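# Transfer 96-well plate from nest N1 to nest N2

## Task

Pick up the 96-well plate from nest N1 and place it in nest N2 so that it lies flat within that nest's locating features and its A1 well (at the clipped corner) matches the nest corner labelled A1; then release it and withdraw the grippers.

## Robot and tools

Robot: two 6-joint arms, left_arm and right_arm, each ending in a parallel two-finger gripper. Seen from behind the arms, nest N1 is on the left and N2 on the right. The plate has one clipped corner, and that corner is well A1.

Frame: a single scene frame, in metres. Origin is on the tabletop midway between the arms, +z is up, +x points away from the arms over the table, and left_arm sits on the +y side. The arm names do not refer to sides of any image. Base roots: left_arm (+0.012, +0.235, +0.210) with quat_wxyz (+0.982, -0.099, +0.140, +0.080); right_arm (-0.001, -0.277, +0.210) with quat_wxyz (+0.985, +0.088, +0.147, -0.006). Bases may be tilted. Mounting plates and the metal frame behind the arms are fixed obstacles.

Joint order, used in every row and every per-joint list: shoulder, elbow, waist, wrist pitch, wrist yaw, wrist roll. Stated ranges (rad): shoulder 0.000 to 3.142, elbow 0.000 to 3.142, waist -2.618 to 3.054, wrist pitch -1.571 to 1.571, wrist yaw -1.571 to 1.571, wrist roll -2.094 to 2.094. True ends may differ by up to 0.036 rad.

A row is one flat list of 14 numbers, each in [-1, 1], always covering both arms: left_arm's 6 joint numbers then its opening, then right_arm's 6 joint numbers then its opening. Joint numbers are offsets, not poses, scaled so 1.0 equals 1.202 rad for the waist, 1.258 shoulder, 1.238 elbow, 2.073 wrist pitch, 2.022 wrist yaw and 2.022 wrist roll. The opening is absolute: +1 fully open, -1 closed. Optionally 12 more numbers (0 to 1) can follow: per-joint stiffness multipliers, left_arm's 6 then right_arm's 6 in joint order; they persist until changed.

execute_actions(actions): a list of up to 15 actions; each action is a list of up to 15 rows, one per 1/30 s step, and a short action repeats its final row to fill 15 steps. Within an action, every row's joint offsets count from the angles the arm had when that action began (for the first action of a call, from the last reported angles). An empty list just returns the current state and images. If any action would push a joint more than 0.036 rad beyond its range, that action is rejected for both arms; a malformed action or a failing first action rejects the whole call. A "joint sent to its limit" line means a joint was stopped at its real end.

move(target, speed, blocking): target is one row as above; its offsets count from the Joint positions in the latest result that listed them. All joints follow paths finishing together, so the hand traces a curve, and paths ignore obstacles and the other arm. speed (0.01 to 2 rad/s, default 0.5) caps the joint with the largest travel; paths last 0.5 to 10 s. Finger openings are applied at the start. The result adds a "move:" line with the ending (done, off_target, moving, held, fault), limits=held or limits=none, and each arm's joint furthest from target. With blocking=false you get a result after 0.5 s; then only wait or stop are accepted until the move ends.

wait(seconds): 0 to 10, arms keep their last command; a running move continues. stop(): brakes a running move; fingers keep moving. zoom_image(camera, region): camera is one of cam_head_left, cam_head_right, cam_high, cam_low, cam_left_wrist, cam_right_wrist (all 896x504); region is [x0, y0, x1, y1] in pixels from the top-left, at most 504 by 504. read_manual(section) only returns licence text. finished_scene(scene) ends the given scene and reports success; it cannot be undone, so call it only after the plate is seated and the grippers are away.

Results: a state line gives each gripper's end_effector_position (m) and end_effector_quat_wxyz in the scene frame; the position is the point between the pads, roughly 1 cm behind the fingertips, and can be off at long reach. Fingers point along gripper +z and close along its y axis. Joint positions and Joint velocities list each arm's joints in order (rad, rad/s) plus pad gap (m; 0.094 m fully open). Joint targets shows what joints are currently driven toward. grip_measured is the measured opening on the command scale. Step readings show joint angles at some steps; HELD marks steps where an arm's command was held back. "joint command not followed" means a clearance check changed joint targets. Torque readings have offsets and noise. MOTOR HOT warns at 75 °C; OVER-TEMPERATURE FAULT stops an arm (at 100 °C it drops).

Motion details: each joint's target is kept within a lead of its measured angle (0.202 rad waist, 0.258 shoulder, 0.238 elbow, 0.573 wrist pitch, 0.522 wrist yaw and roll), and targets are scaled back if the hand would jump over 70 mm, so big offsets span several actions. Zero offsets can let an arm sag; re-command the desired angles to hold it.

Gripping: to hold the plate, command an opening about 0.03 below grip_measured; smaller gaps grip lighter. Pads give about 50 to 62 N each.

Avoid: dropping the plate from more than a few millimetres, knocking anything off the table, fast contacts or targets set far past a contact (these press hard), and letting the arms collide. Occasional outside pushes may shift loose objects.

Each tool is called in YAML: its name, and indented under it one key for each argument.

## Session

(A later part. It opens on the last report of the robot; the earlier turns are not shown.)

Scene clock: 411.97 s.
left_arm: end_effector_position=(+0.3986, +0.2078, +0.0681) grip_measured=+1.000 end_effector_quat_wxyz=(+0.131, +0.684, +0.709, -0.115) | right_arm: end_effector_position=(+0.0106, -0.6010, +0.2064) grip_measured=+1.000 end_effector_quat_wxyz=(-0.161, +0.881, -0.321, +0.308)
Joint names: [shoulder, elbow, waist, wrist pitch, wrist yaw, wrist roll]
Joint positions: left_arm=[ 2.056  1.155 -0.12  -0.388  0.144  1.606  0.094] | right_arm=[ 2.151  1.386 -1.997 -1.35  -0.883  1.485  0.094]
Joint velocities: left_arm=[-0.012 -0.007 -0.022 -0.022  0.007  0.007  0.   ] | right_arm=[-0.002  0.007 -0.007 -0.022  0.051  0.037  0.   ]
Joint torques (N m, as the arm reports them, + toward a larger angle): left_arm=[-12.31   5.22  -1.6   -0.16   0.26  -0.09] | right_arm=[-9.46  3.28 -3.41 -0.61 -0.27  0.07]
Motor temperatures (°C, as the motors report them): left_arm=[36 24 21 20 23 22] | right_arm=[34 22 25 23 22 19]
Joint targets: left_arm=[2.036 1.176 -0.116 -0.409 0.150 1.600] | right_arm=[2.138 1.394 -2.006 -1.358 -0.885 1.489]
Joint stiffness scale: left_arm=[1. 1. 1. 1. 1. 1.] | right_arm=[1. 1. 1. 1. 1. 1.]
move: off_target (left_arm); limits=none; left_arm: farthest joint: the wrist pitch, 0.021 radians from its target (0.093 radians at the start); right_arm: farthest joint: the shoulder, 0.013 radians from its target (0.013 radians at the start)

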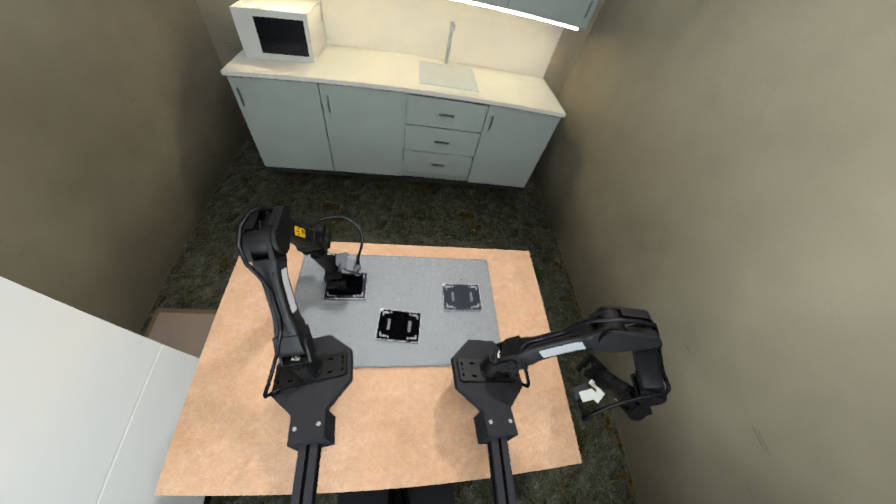

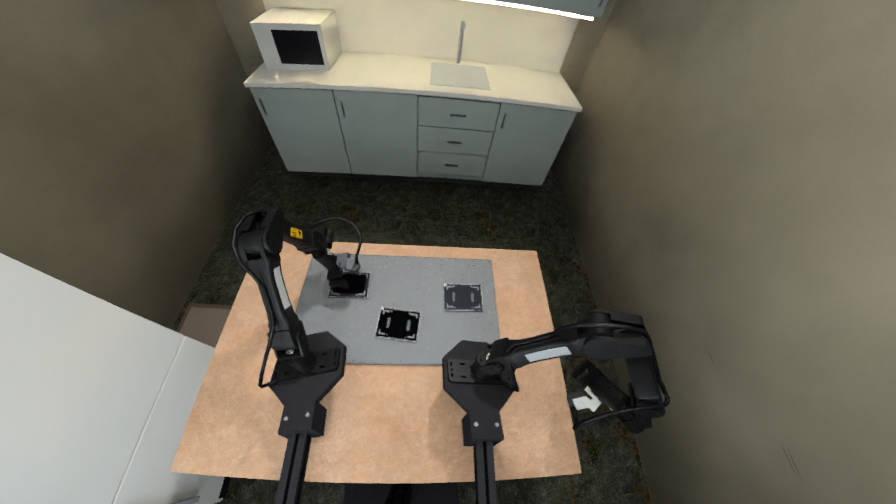

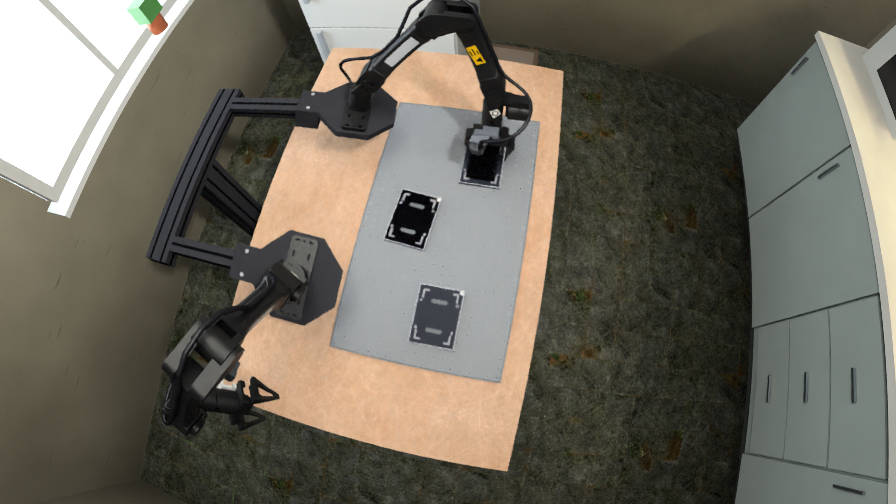

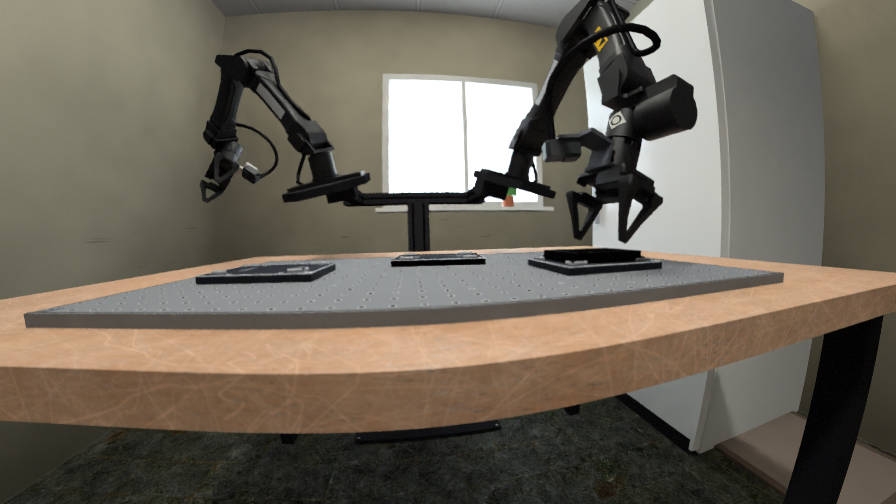

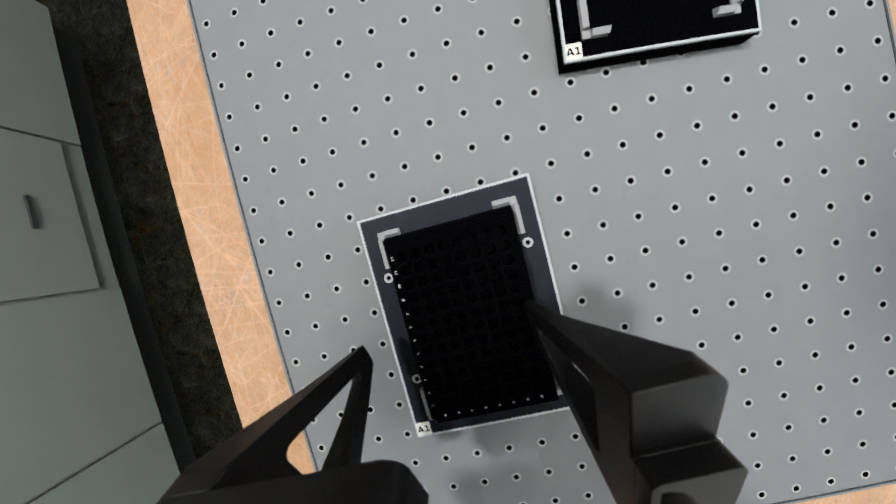

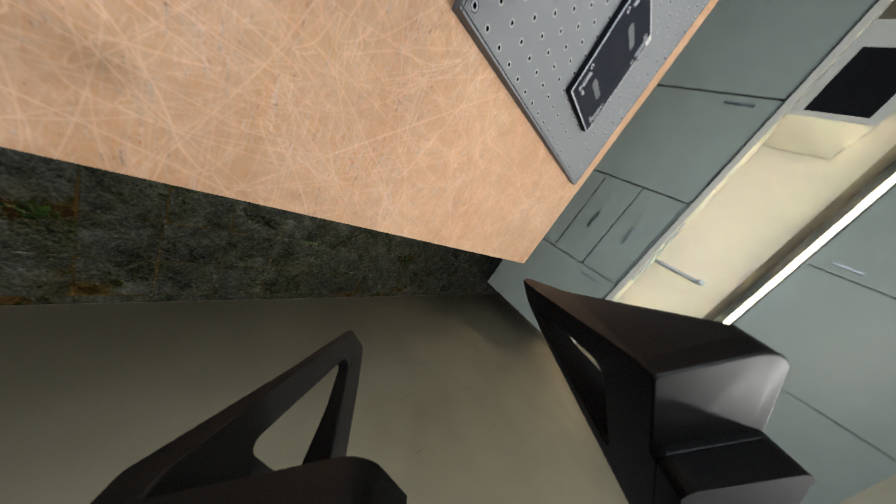

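move:
  target: [0.0262,-0.050,0.0033,0.0323,0.003,-0.003,1,-0.010,0.006,-0.007,-0.004,-0.001,0.002,1]
  speed: 0.3

zoom_image:
  camera: "cam_left_wrist"
  region: [330, 180, 630, 480]

Scene clock: 421.33 s.
left_arm: end_effector_position=(+0.3839, +0.2034, +0.0522) grip_measured=+1.000 end_effector_quat_wxyz=(+0.125, +0.684, +0.709, -0.121) | right_arm: end_effector_position=(+0.0106, -0.6010, +0.2064) grip_measured=+1.000 end_effector_quat_wxyz=(-0.161, +0.881, -0.321, +0.308)
Joint names: [shoulder, elbow, waist, wrist pitch, wrist yaw, wrist roll]
Joint positions: left_arm=[ 2.085  1.106 -0.12  -0.328  0.144  1.606  0.094] | right_arm=[ 2.151  1.386 -1.997 -1.35  -0.883  1.485  0.094]
Joint velocities: left_arm=[ 0.007 -0.007 -0.017  0.007 -0.007 -0.007  0.   ] | right_arm=[-0.017  0.012 -0.012 -0.037  0.081  0.007  0.   ]
Joint torques (N m, as the arm reports them, + toward a larger angle): left_arm=[-10.17   2.1   -1.66   0.07   0.26  -0.09] | right_arm=[-9.44  3.3  -3.37 -0.6  -0.27  0.06]
Motor temperatures (°C, as the motors report them): left_arm=[37 24 21 20 23 22] | right_arm=[34 22 25 23 22 19]
Joint targets: left_arm=[2.089 1.093 -0.116 -0.321 0.150 1.600] | right_arm=[2.138 1.394 -2.006 -1.358 -0.885 1.489]
Joint stiffness scale: left_arm=[1. 1. 1. 1. 1. 1.] | right_arm=[1. 1. 1. 1. 1. 1.]
move: done; limits=none; left_arm: farthest joint: the elbow, 0.013 radians from its target (0.062 radians at the start); right_arm: farthest joint: the shoulder, 0.013 radians from its target (0.013 radians at the start)

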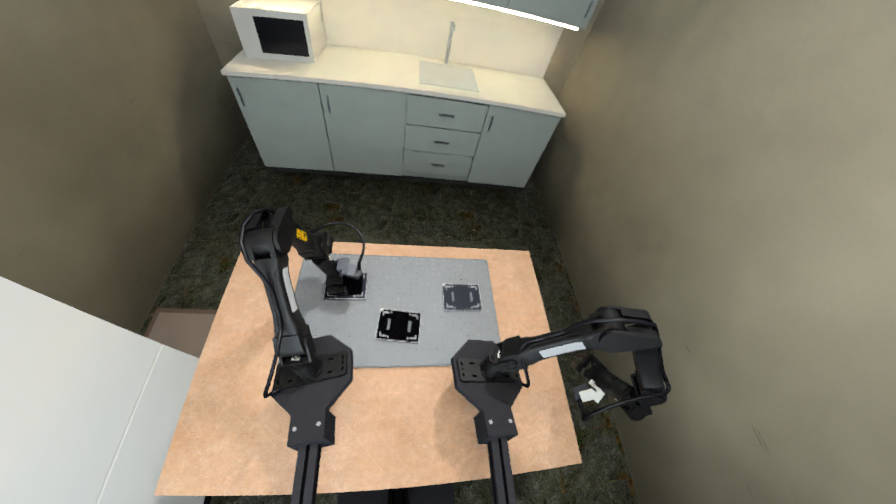

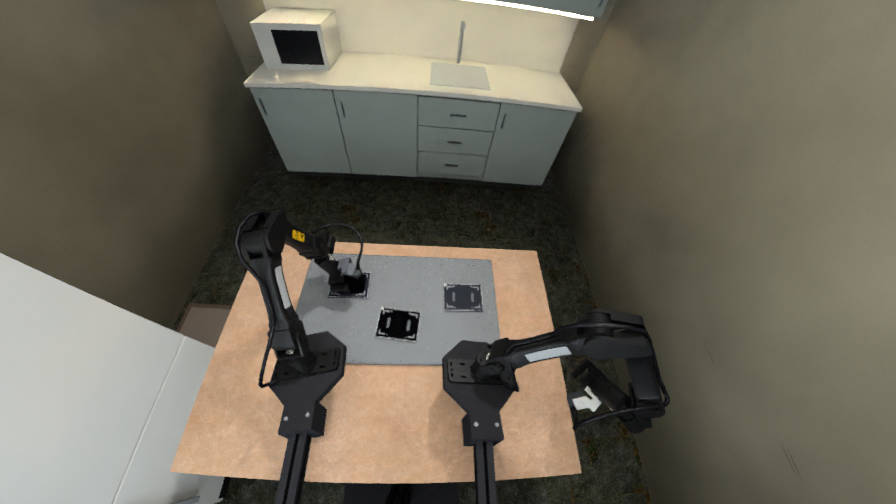

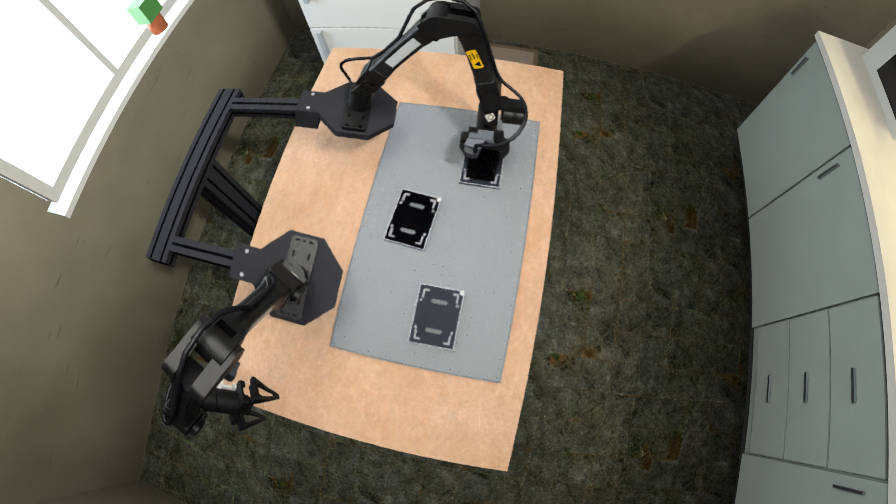

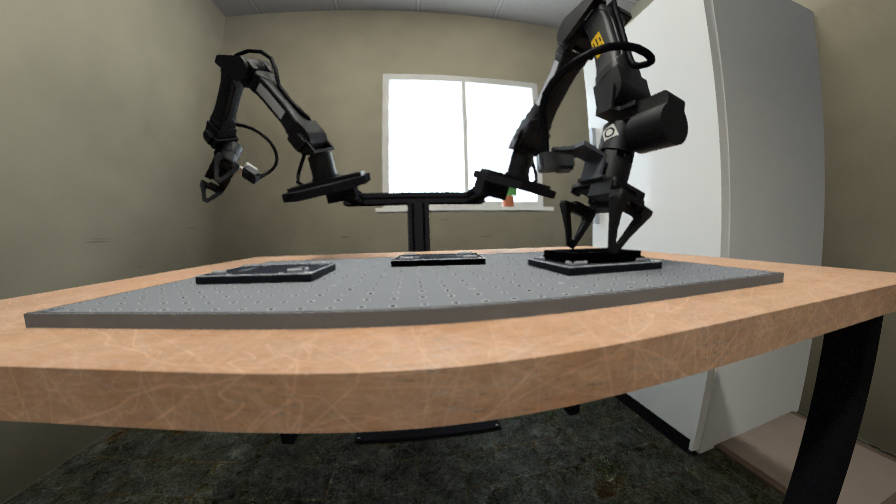

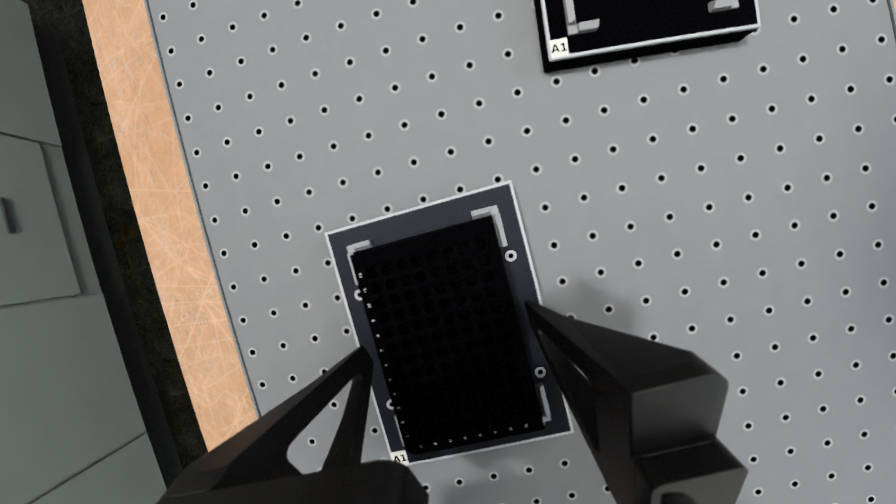

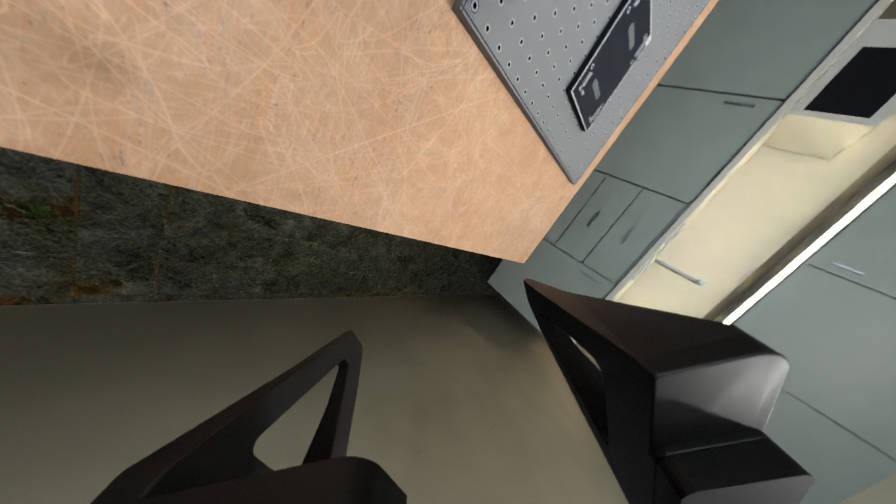

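Region (330, 180, 630, 480) of cam_left_wrist's 896x504 image, scaled by 1.680, with more detail than that image has.

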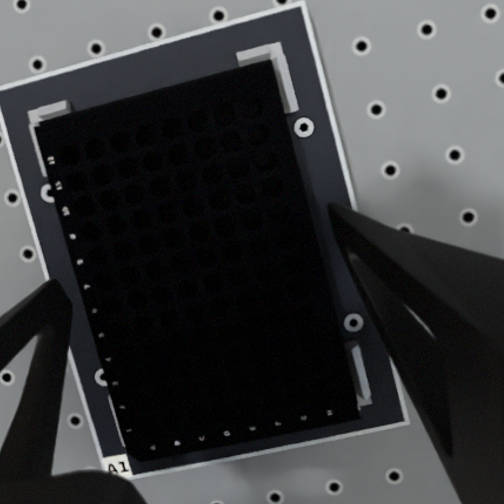

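move:
  target: [0.025,-0.0105,0.008,0.015,0.003,-0.003,1,-0.010,0.006,-0.007,-0.004,-0.001,0.002,1]
  speed: 0.15

zoom_image:
  camera: "cam_left_wrist"
  region: [330, 180, 630, 480]

zoom_image:
  camera: "cam_low"
  region: [510, 190, 700, 290]

Scene clock: 432.70 s.
left_arm: end_effector_position=(+0.3834, +0.2018, +0.0446) grip_measured=+1.000 end_effector_quat_wxyz=(+0.125, +0.684, +0.709, -0.121) | right_arm: end_effector_position=(+0.0106, -0.6010, +0.2064) grip_measured=+1.000 end_effector_quat_wxyz=(-0.161, +0.881, -0.321, +0.308)
Joint names: [shoulder, elbow, waist, wrist pitch, wrist yaw, wrist roll]
Joint positions: left_arm=[ 2.109  1.106 -0.12  -0.304  0.144  1.606  0.094] | right_arm=[ 2.151  1.386 -1.997 -1.35  -0.883  1.485  0.094]
Joint velocities: left_arm=[-0.012  0.002 -0.012 -0.051 -0.007 -0.022  0.   ] | right_arm=[-0.007  0.007 -0.007 -0.051 -0.007 -0.037  0.   ]
Joint torques (N m, as the arm reports them, + toward a larger angle): left_arm=[-9.96  2.02 -1.22  0.06  0.26 -0.09] | right_arm=[-9.44  3.29 -3.37 -0.6  -0.27  0.07]
Motor temperatures (°C, as the motors report them): left_arm=[37 24 21 20 23 22] | right_arm=[34 22 25 23 22 19]
Joint targets: left_arm=[2.117 1.093 -0.111 -0.297 0.150 1.600] | right_arm=[2.138 1.394 -2.006 -1.358 -0.885 1.489]
Joint stiffness scale: left_arm=[1. 1. 1. 1. 1. 1.] | right_arm=[1. 1. 1. 1. 1. 1.]
move: done; limits=none; left_arm: farthest joint: the elbow, 0.013 radians from its target (0.013 radians at the start); right_arm: farthest joint: the shoulder, 0.013 radians from its target (0.013 radians at the start)

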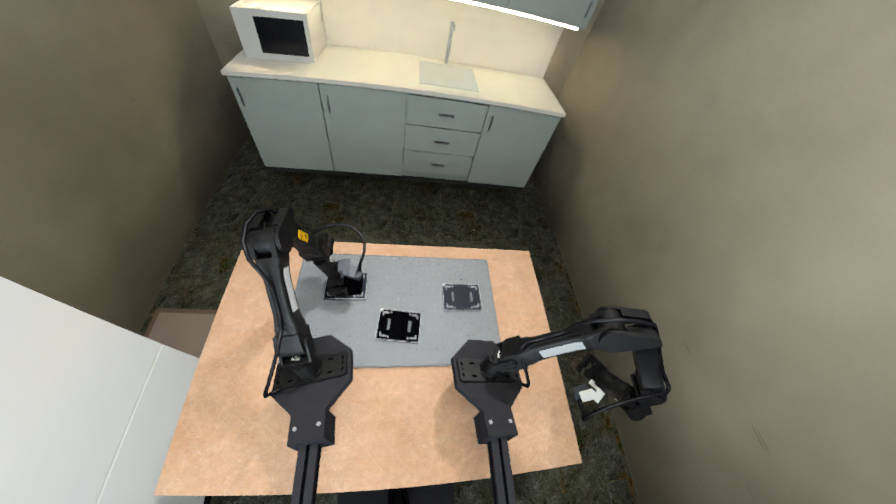

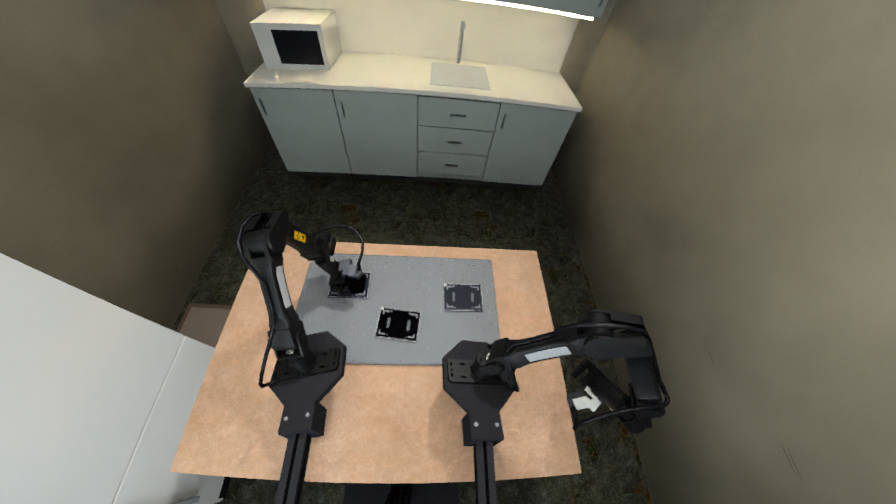

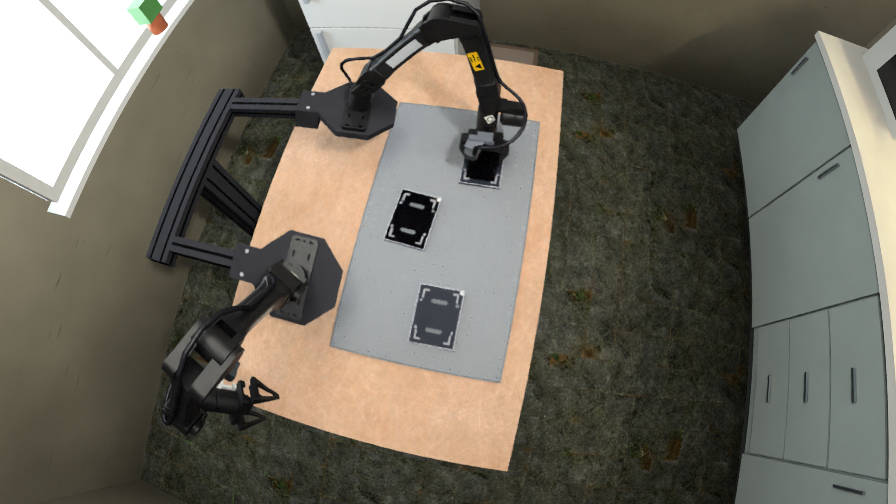

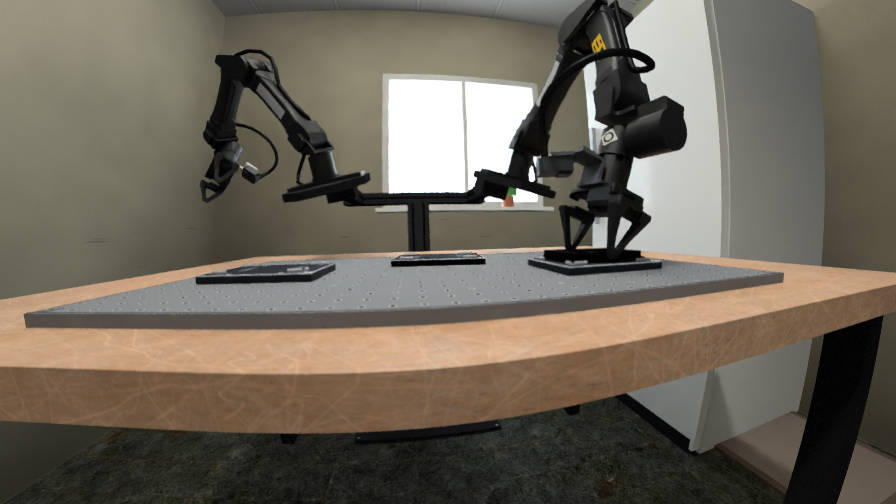

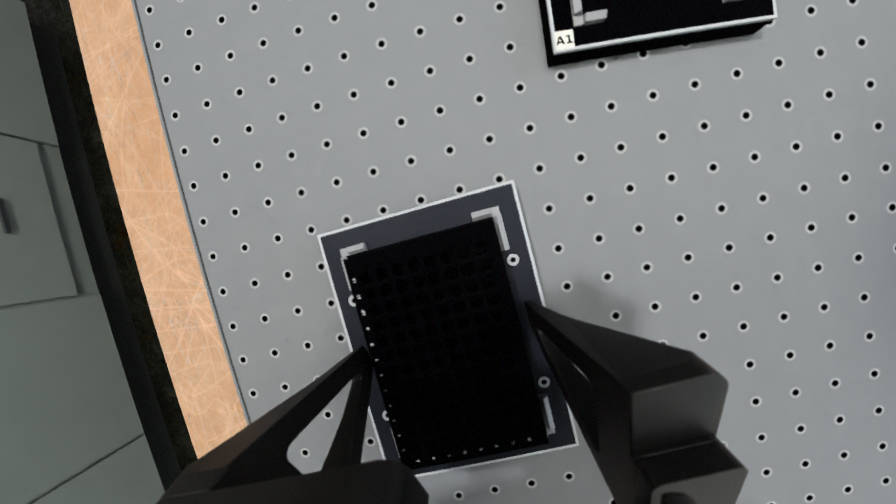

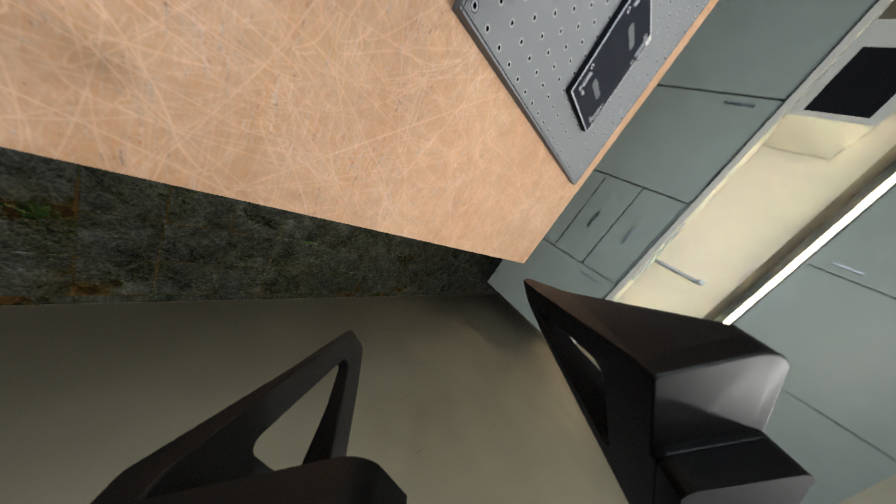

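Region (330, 180, 630, 480) of cam_left_wrist's 896x504 image, scaled by 1.680, with more detail than that image has.

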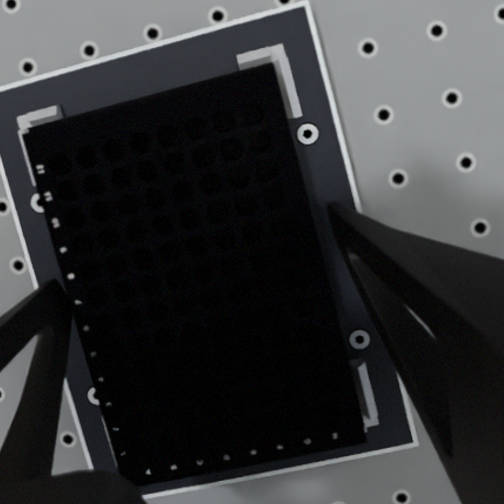

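Region (510, 190, 700, 290) of cam_low's 896x504 image, scaled by 2.653, with more detail than that image has; it fills the top 265 rows of this view, and the rest is white.

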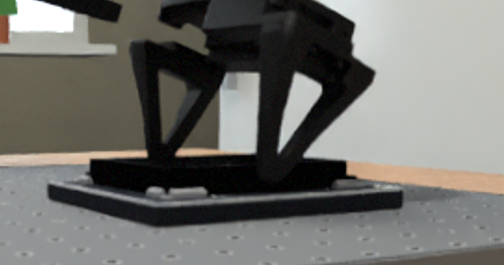

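move:
  target: [0.0143,-0.0105,0.008,0.0077,0.003,-0.003,1,-0.010,0.006,-0.007,-0.004,-0.001,0.002,1]
  speed: 0.1

zoom_image:
  camera: "cam_low"
  region: [510, 190, 700, 290]

Scene clock: 456.37 s.
left_arm: end_effector_position=(+0.3856, +0.2019, +0.0446) grip_measured=+1.000 end_effector_quat_wxyz=(+0.129, +0.684, +0.709, -0.118) | right_arm: end_effector_position=(+0.0106, -0.6010, +0.2064) grip_measured=+1.000 end_effector_quat_wxyz=(-0.161, +0.881, -0.321, +0.308)
Joint names: [shoulder, elbow, waist, wrist pitch, wrist yaw, wrist roll]
Joint positions: left_arm=[ 2.109  1.106 -0.12  -0.294  0.144  1.606  0.094] | right_arm=[ 2.151  1.386 -1.997 -1.35  -0.883  1.485  0.094]
Joint velocities: left_arm=[ 0.002 -0.007  0.007 -0.022 -0.022  0.007  0.   ] | right_arm=[ 0.012  0.022 -0.002  0.007 -0.095  0.051  0.   ]
Joint torques (N m, as the arm reports them, + toward a larger angle): left_arm=[-9.11  2.04 -1.23  0.06  0.26 -0.09] | right_arm=[-9.47  3.27 -3.39 -0.6  -0.28  0.06]
Motor temperatures (°C, as the motors report them): left_arm=[37 23 21 20 23 22] | right_arm=[34 22 25 23 22 19]
Joint targets: left_arm=[2.127 1.093 -0.111 -0.288 0.150 1.600] | right_arm=[2.138 1.394 -2.006 -1.358 -0.885 1.489]
Joint stiffness scale: left_arm=[1. 1. 1. 1. 1. 1.] | right_arm=[1. 1. 1. 1. 1. 1.]
move: done; limits=none; left_arm: farthest joint: the shoulder, 0.018 radians from its target (0.018 radians at the start); right_arm: farthest joint: the shoulder, 0.013 radians from its target (0.013 radians at the start)

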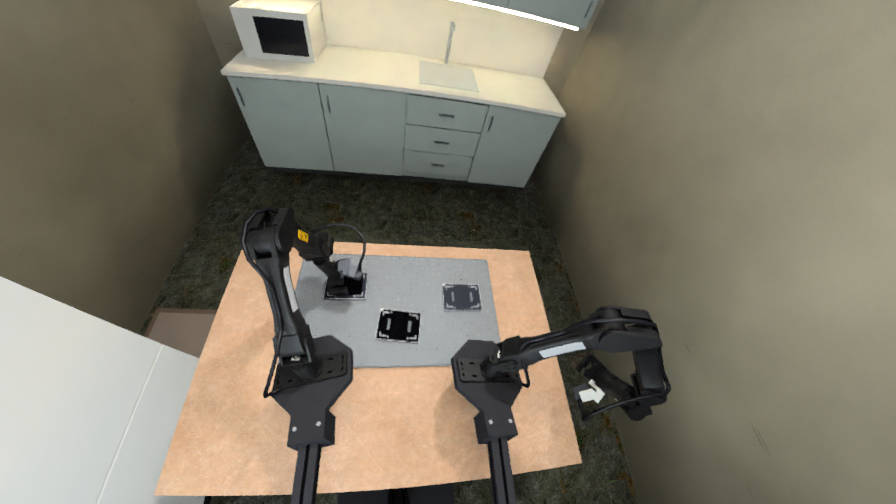

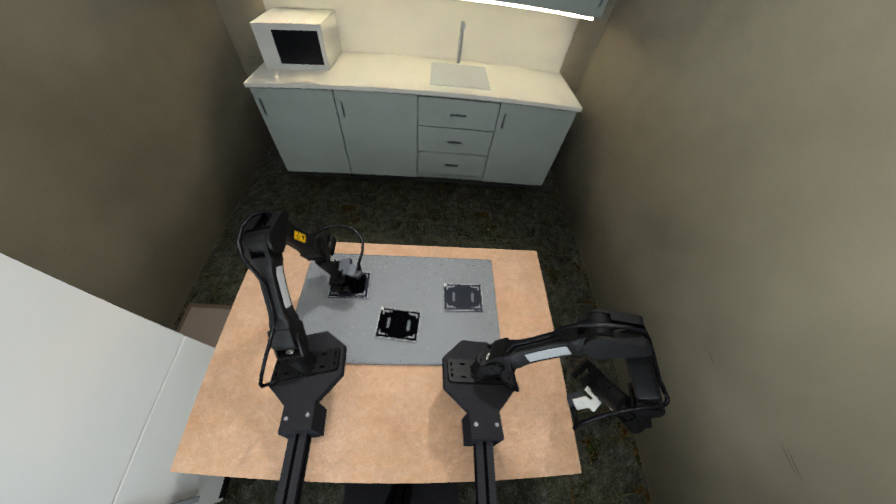

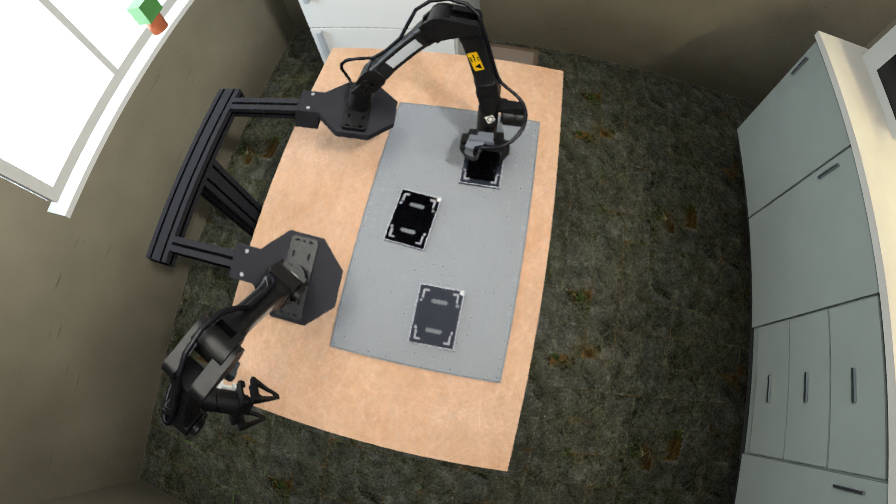

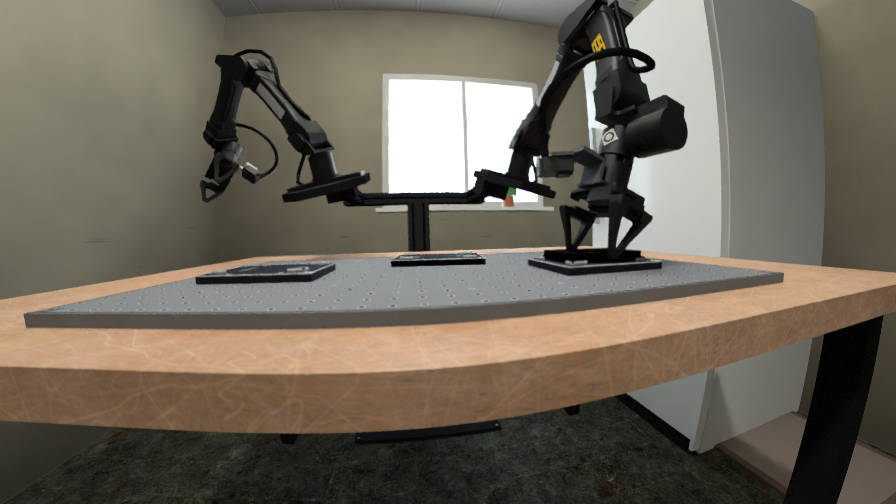

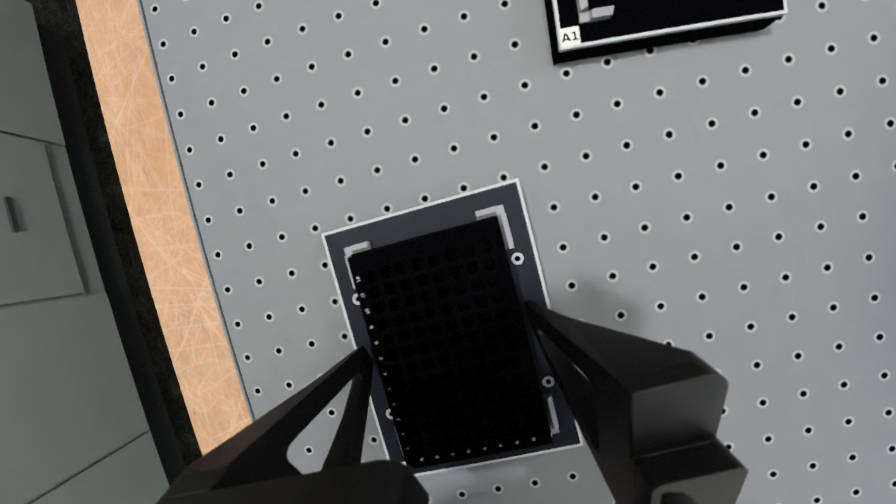

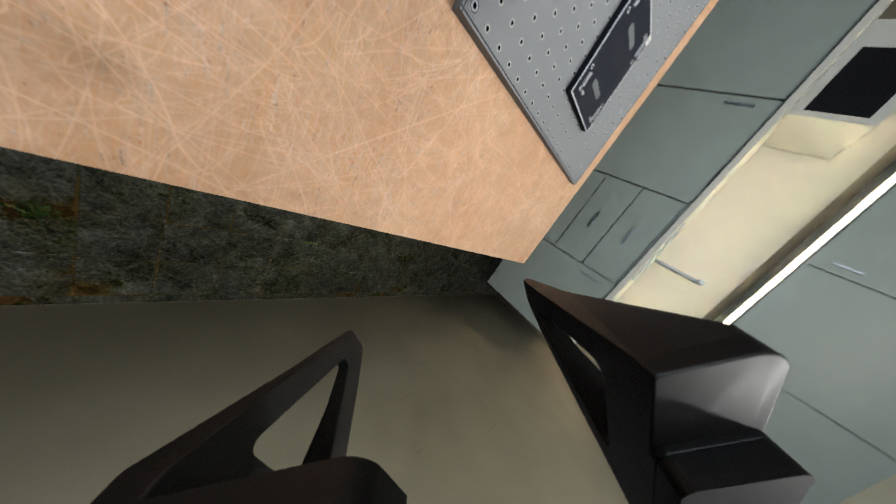

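Region (510, 190, 700, 290) of cam_low's 896x504 image, scaled by 2.653, with more detail than that image has; it fills the top 265 rows of this view, and the rest is white.

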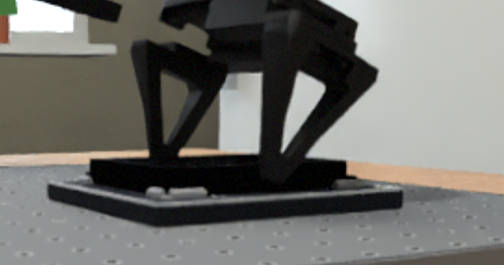

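execute_actions:
  actions:
    - [[0.005,-0.0105,0.007,0.002,0.003,-0.003,0.95,-0.010,0.006,-0.007,-0.004,-0.001,0.002,1],[0.005,-0.0105,0.007,0.002,0.003,-0.003,0.92,-0.010,0.006,-0.007,-0.004,-0.001,0.002,1],[0.005,-0.0105,0.007,0.002,0.003,-0.003,0.90,-0.010,0.006,-0.007,-0.004,-0.001,0.002,1],[0.005,-0.0105,0.007,0.002,0.003,-0.003,0.88,-0.010,0.006,-0.007,-0.004,-0.001,0.002,1],[0.005,-0.0105,0.007,0.002,0.003,-0.003,0.86,-0.010,0.006,-0.007,-0.004,-0.001,0.002,1],[0.005,-0.0105,0.007,0.002,0.003,-0.003,0.845,-0.010,0.006,-0.007,-0.004,-0.001,0.002,1],[0.005,-0.0105,0.007,0.002,0.003,-0.003,0.83,-0.010,0.006,-0.007,-0.004,-0.001,0.002,1],[0.005,-0.0105,0.007,0.002,0.003,-0.003,0.82,-0.010,0.006,-0.007,-0.004,-0.001,0.002,1],[0.005,-0.0105,0.007,0.002,0.003,-0.003,0.81,-0.010,0.006,-0.007,-0.004,-0.001,0.002,1],[0.005,-0.0105,0.007,0.002,0.003,-0.003,0.80,-0.010,0.006,-0.007,-0.004,-0.001,0.002,1],[0.005,-0.0105,0.007,0.002,0.003,-0.003,0.79,-0.010,0.006,-0.007,-0.004,-0.001,0.002,1]]

Scene clock: 471.77 s.
left_arm: end_effector_position=(+0.3852, +0.2019, +0.0446) grip_measured=+0.795 end_effector_quat_wxyz=(+0.128, +0.684, +0.709, -0.118) | right_arm: end_effector_position=(+0.0106, -0.6010, +0.2064) grip_measured=+1.000 end_effector_quat_wxyz=(-0.161, +0.881, -0.321, +0.308)
Joint names: [shoulder, elbow, waist, wrist pitch, wrist yaw, wrist roll]
Joint positions: left_arm=[ 2.109  1.106 -0.12  -0.296  0.144  1.606  0.084] | right_arm=[ 2.151  1.386 -1.997 -1.35  -0.883  1.485  0.094]
Joint velocities: left_arm=[ 0.017  0.007  0.017 -0.022 -0.022  0.066 -0.   ] | right_arm=[ 0.007 -0.002 -0.007  0.051  0.066  0.007  0.   ]
Joint torques (N m, as the arm reports them, + toward a larger angle): left_arm=[-10.04   2.03  -1.34   0.05   0.26  -0.09] | right_arm=[-9.48  3.27 -3.45 -0.6  -0.27  0.05]
Motor temperatures (°C, as the motors report them): left_arm=[36 23 21 20 23 22] | right_arm=[34 22 25 23 22 19]
Joint targets: left_arm=[2.116 1.093 -0.112 -0.290 0.150 1.600] | right_arm=[2.138 1.394 -2.006 -1.358 -0.885 1.489]
Joint stiffness scale: left_arm=[1. 1. 1. 1. 1. 1.] | right_arm=[1. 1. 1. 1. 1. 1.]
Step readings (joint positions):
0: left_arm=[2.109 1.106 -0.120 -0.294 0.144 1.606] | right_arm=[2.151 1.386 -1.997 -1.350 -0.883 1.485]
1: left_arm=[2.109 1.106 -0.120 -0.294 0.144 1.606] | right_arm=[2.151 1.386 -1.997 -1.350 -0.883 1.485]
2: left_arm=[2.109 1.106 -0.120 -0.294 0.144 1.606] | right_arm=[2.151 1.386 -1.997 -1.350 -0.883 1.485]
4: left_arm=[2.109 1.106 -0.120 -0.294 0.144 1.606] | right_arm=[2.151 1.386 -1.997 -1.350 -0.883 1.485]
8: left_arm=[2.109 1.106 -0.120 -0.294 0.144 1.606] | right_arm=[2.151 1.386 -1.997 -1.350 -0.883 1.485]
15: Joint positions above

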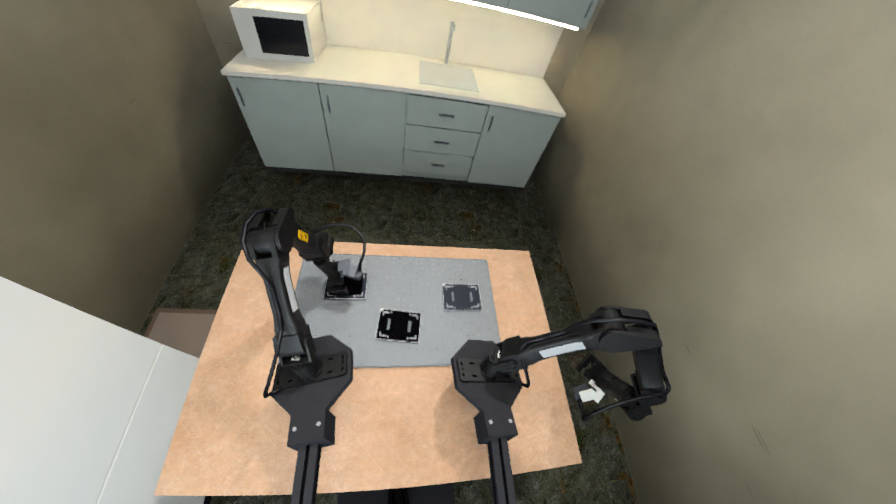

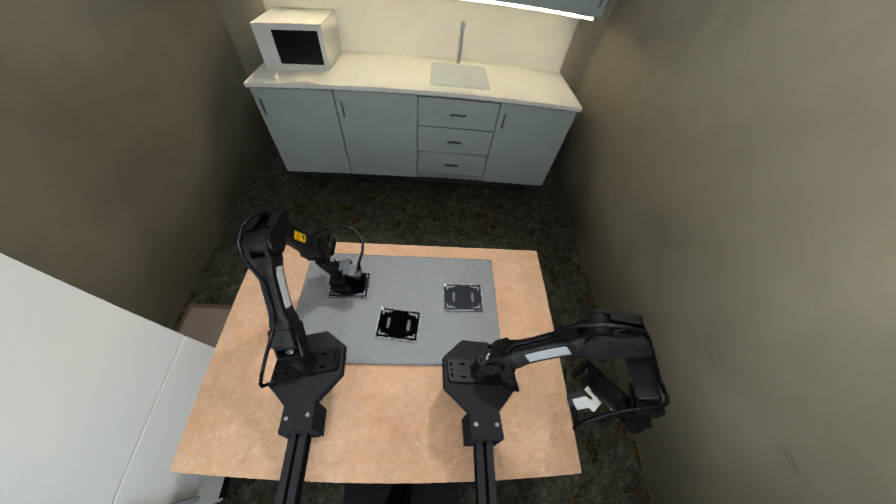

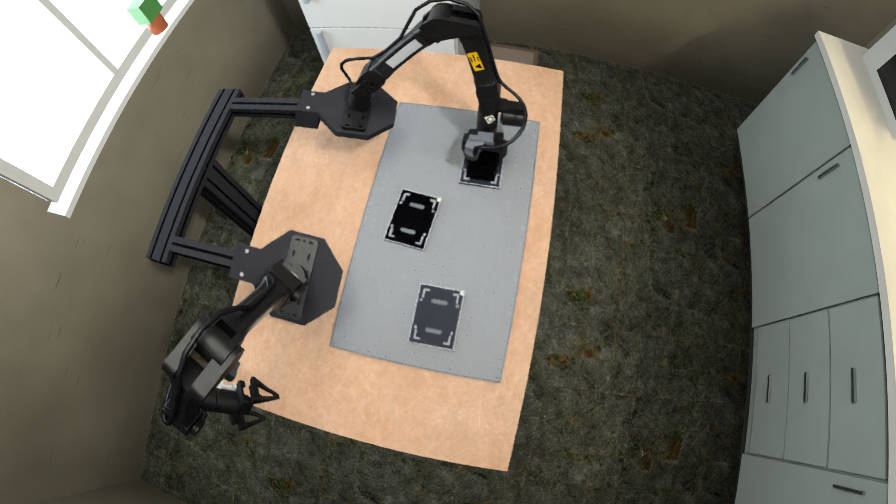

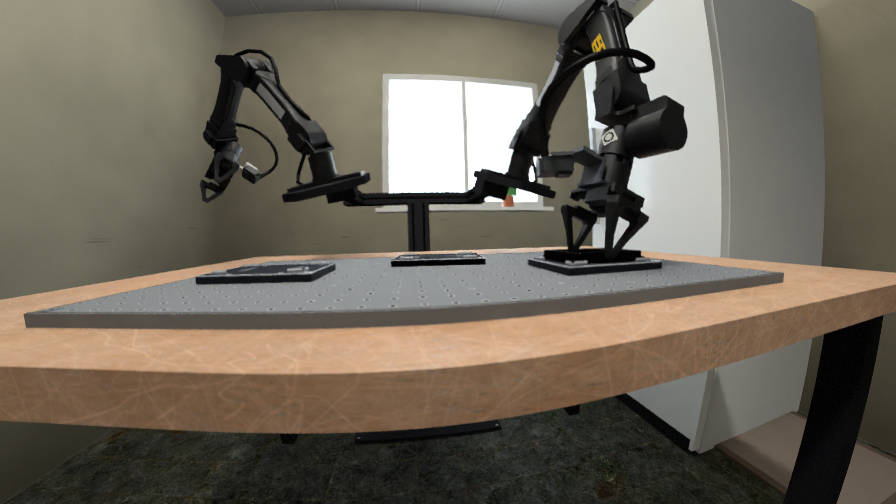

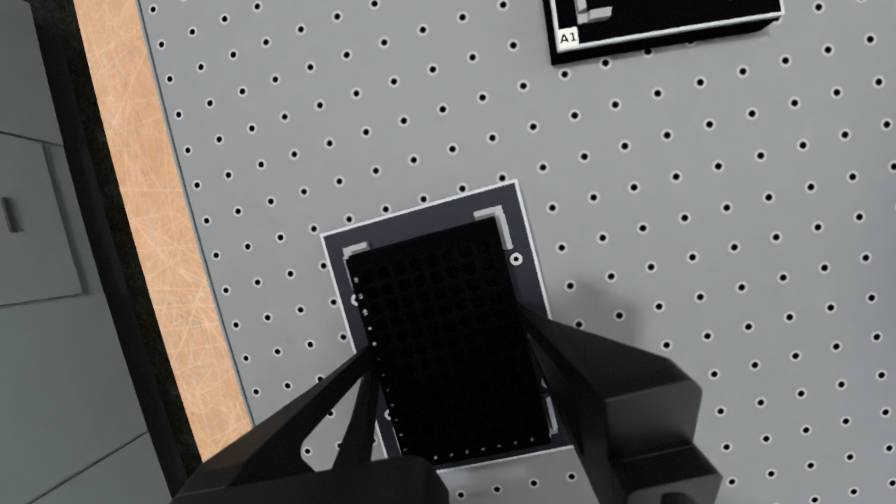

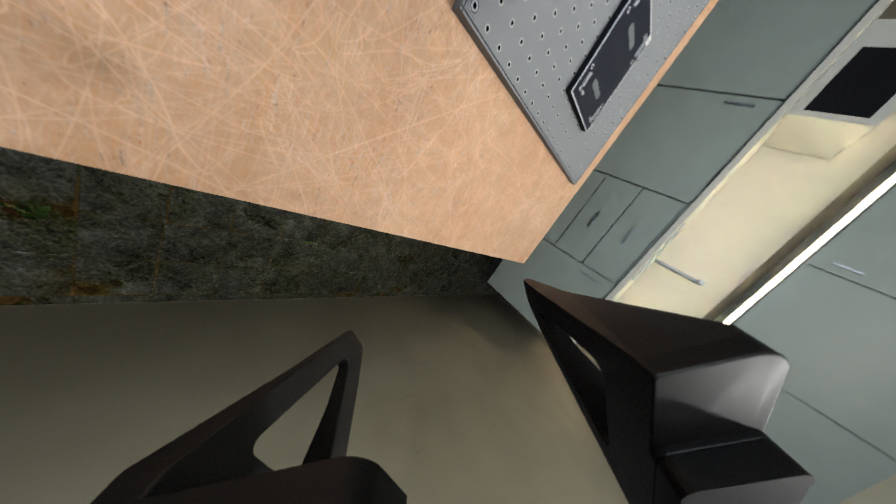

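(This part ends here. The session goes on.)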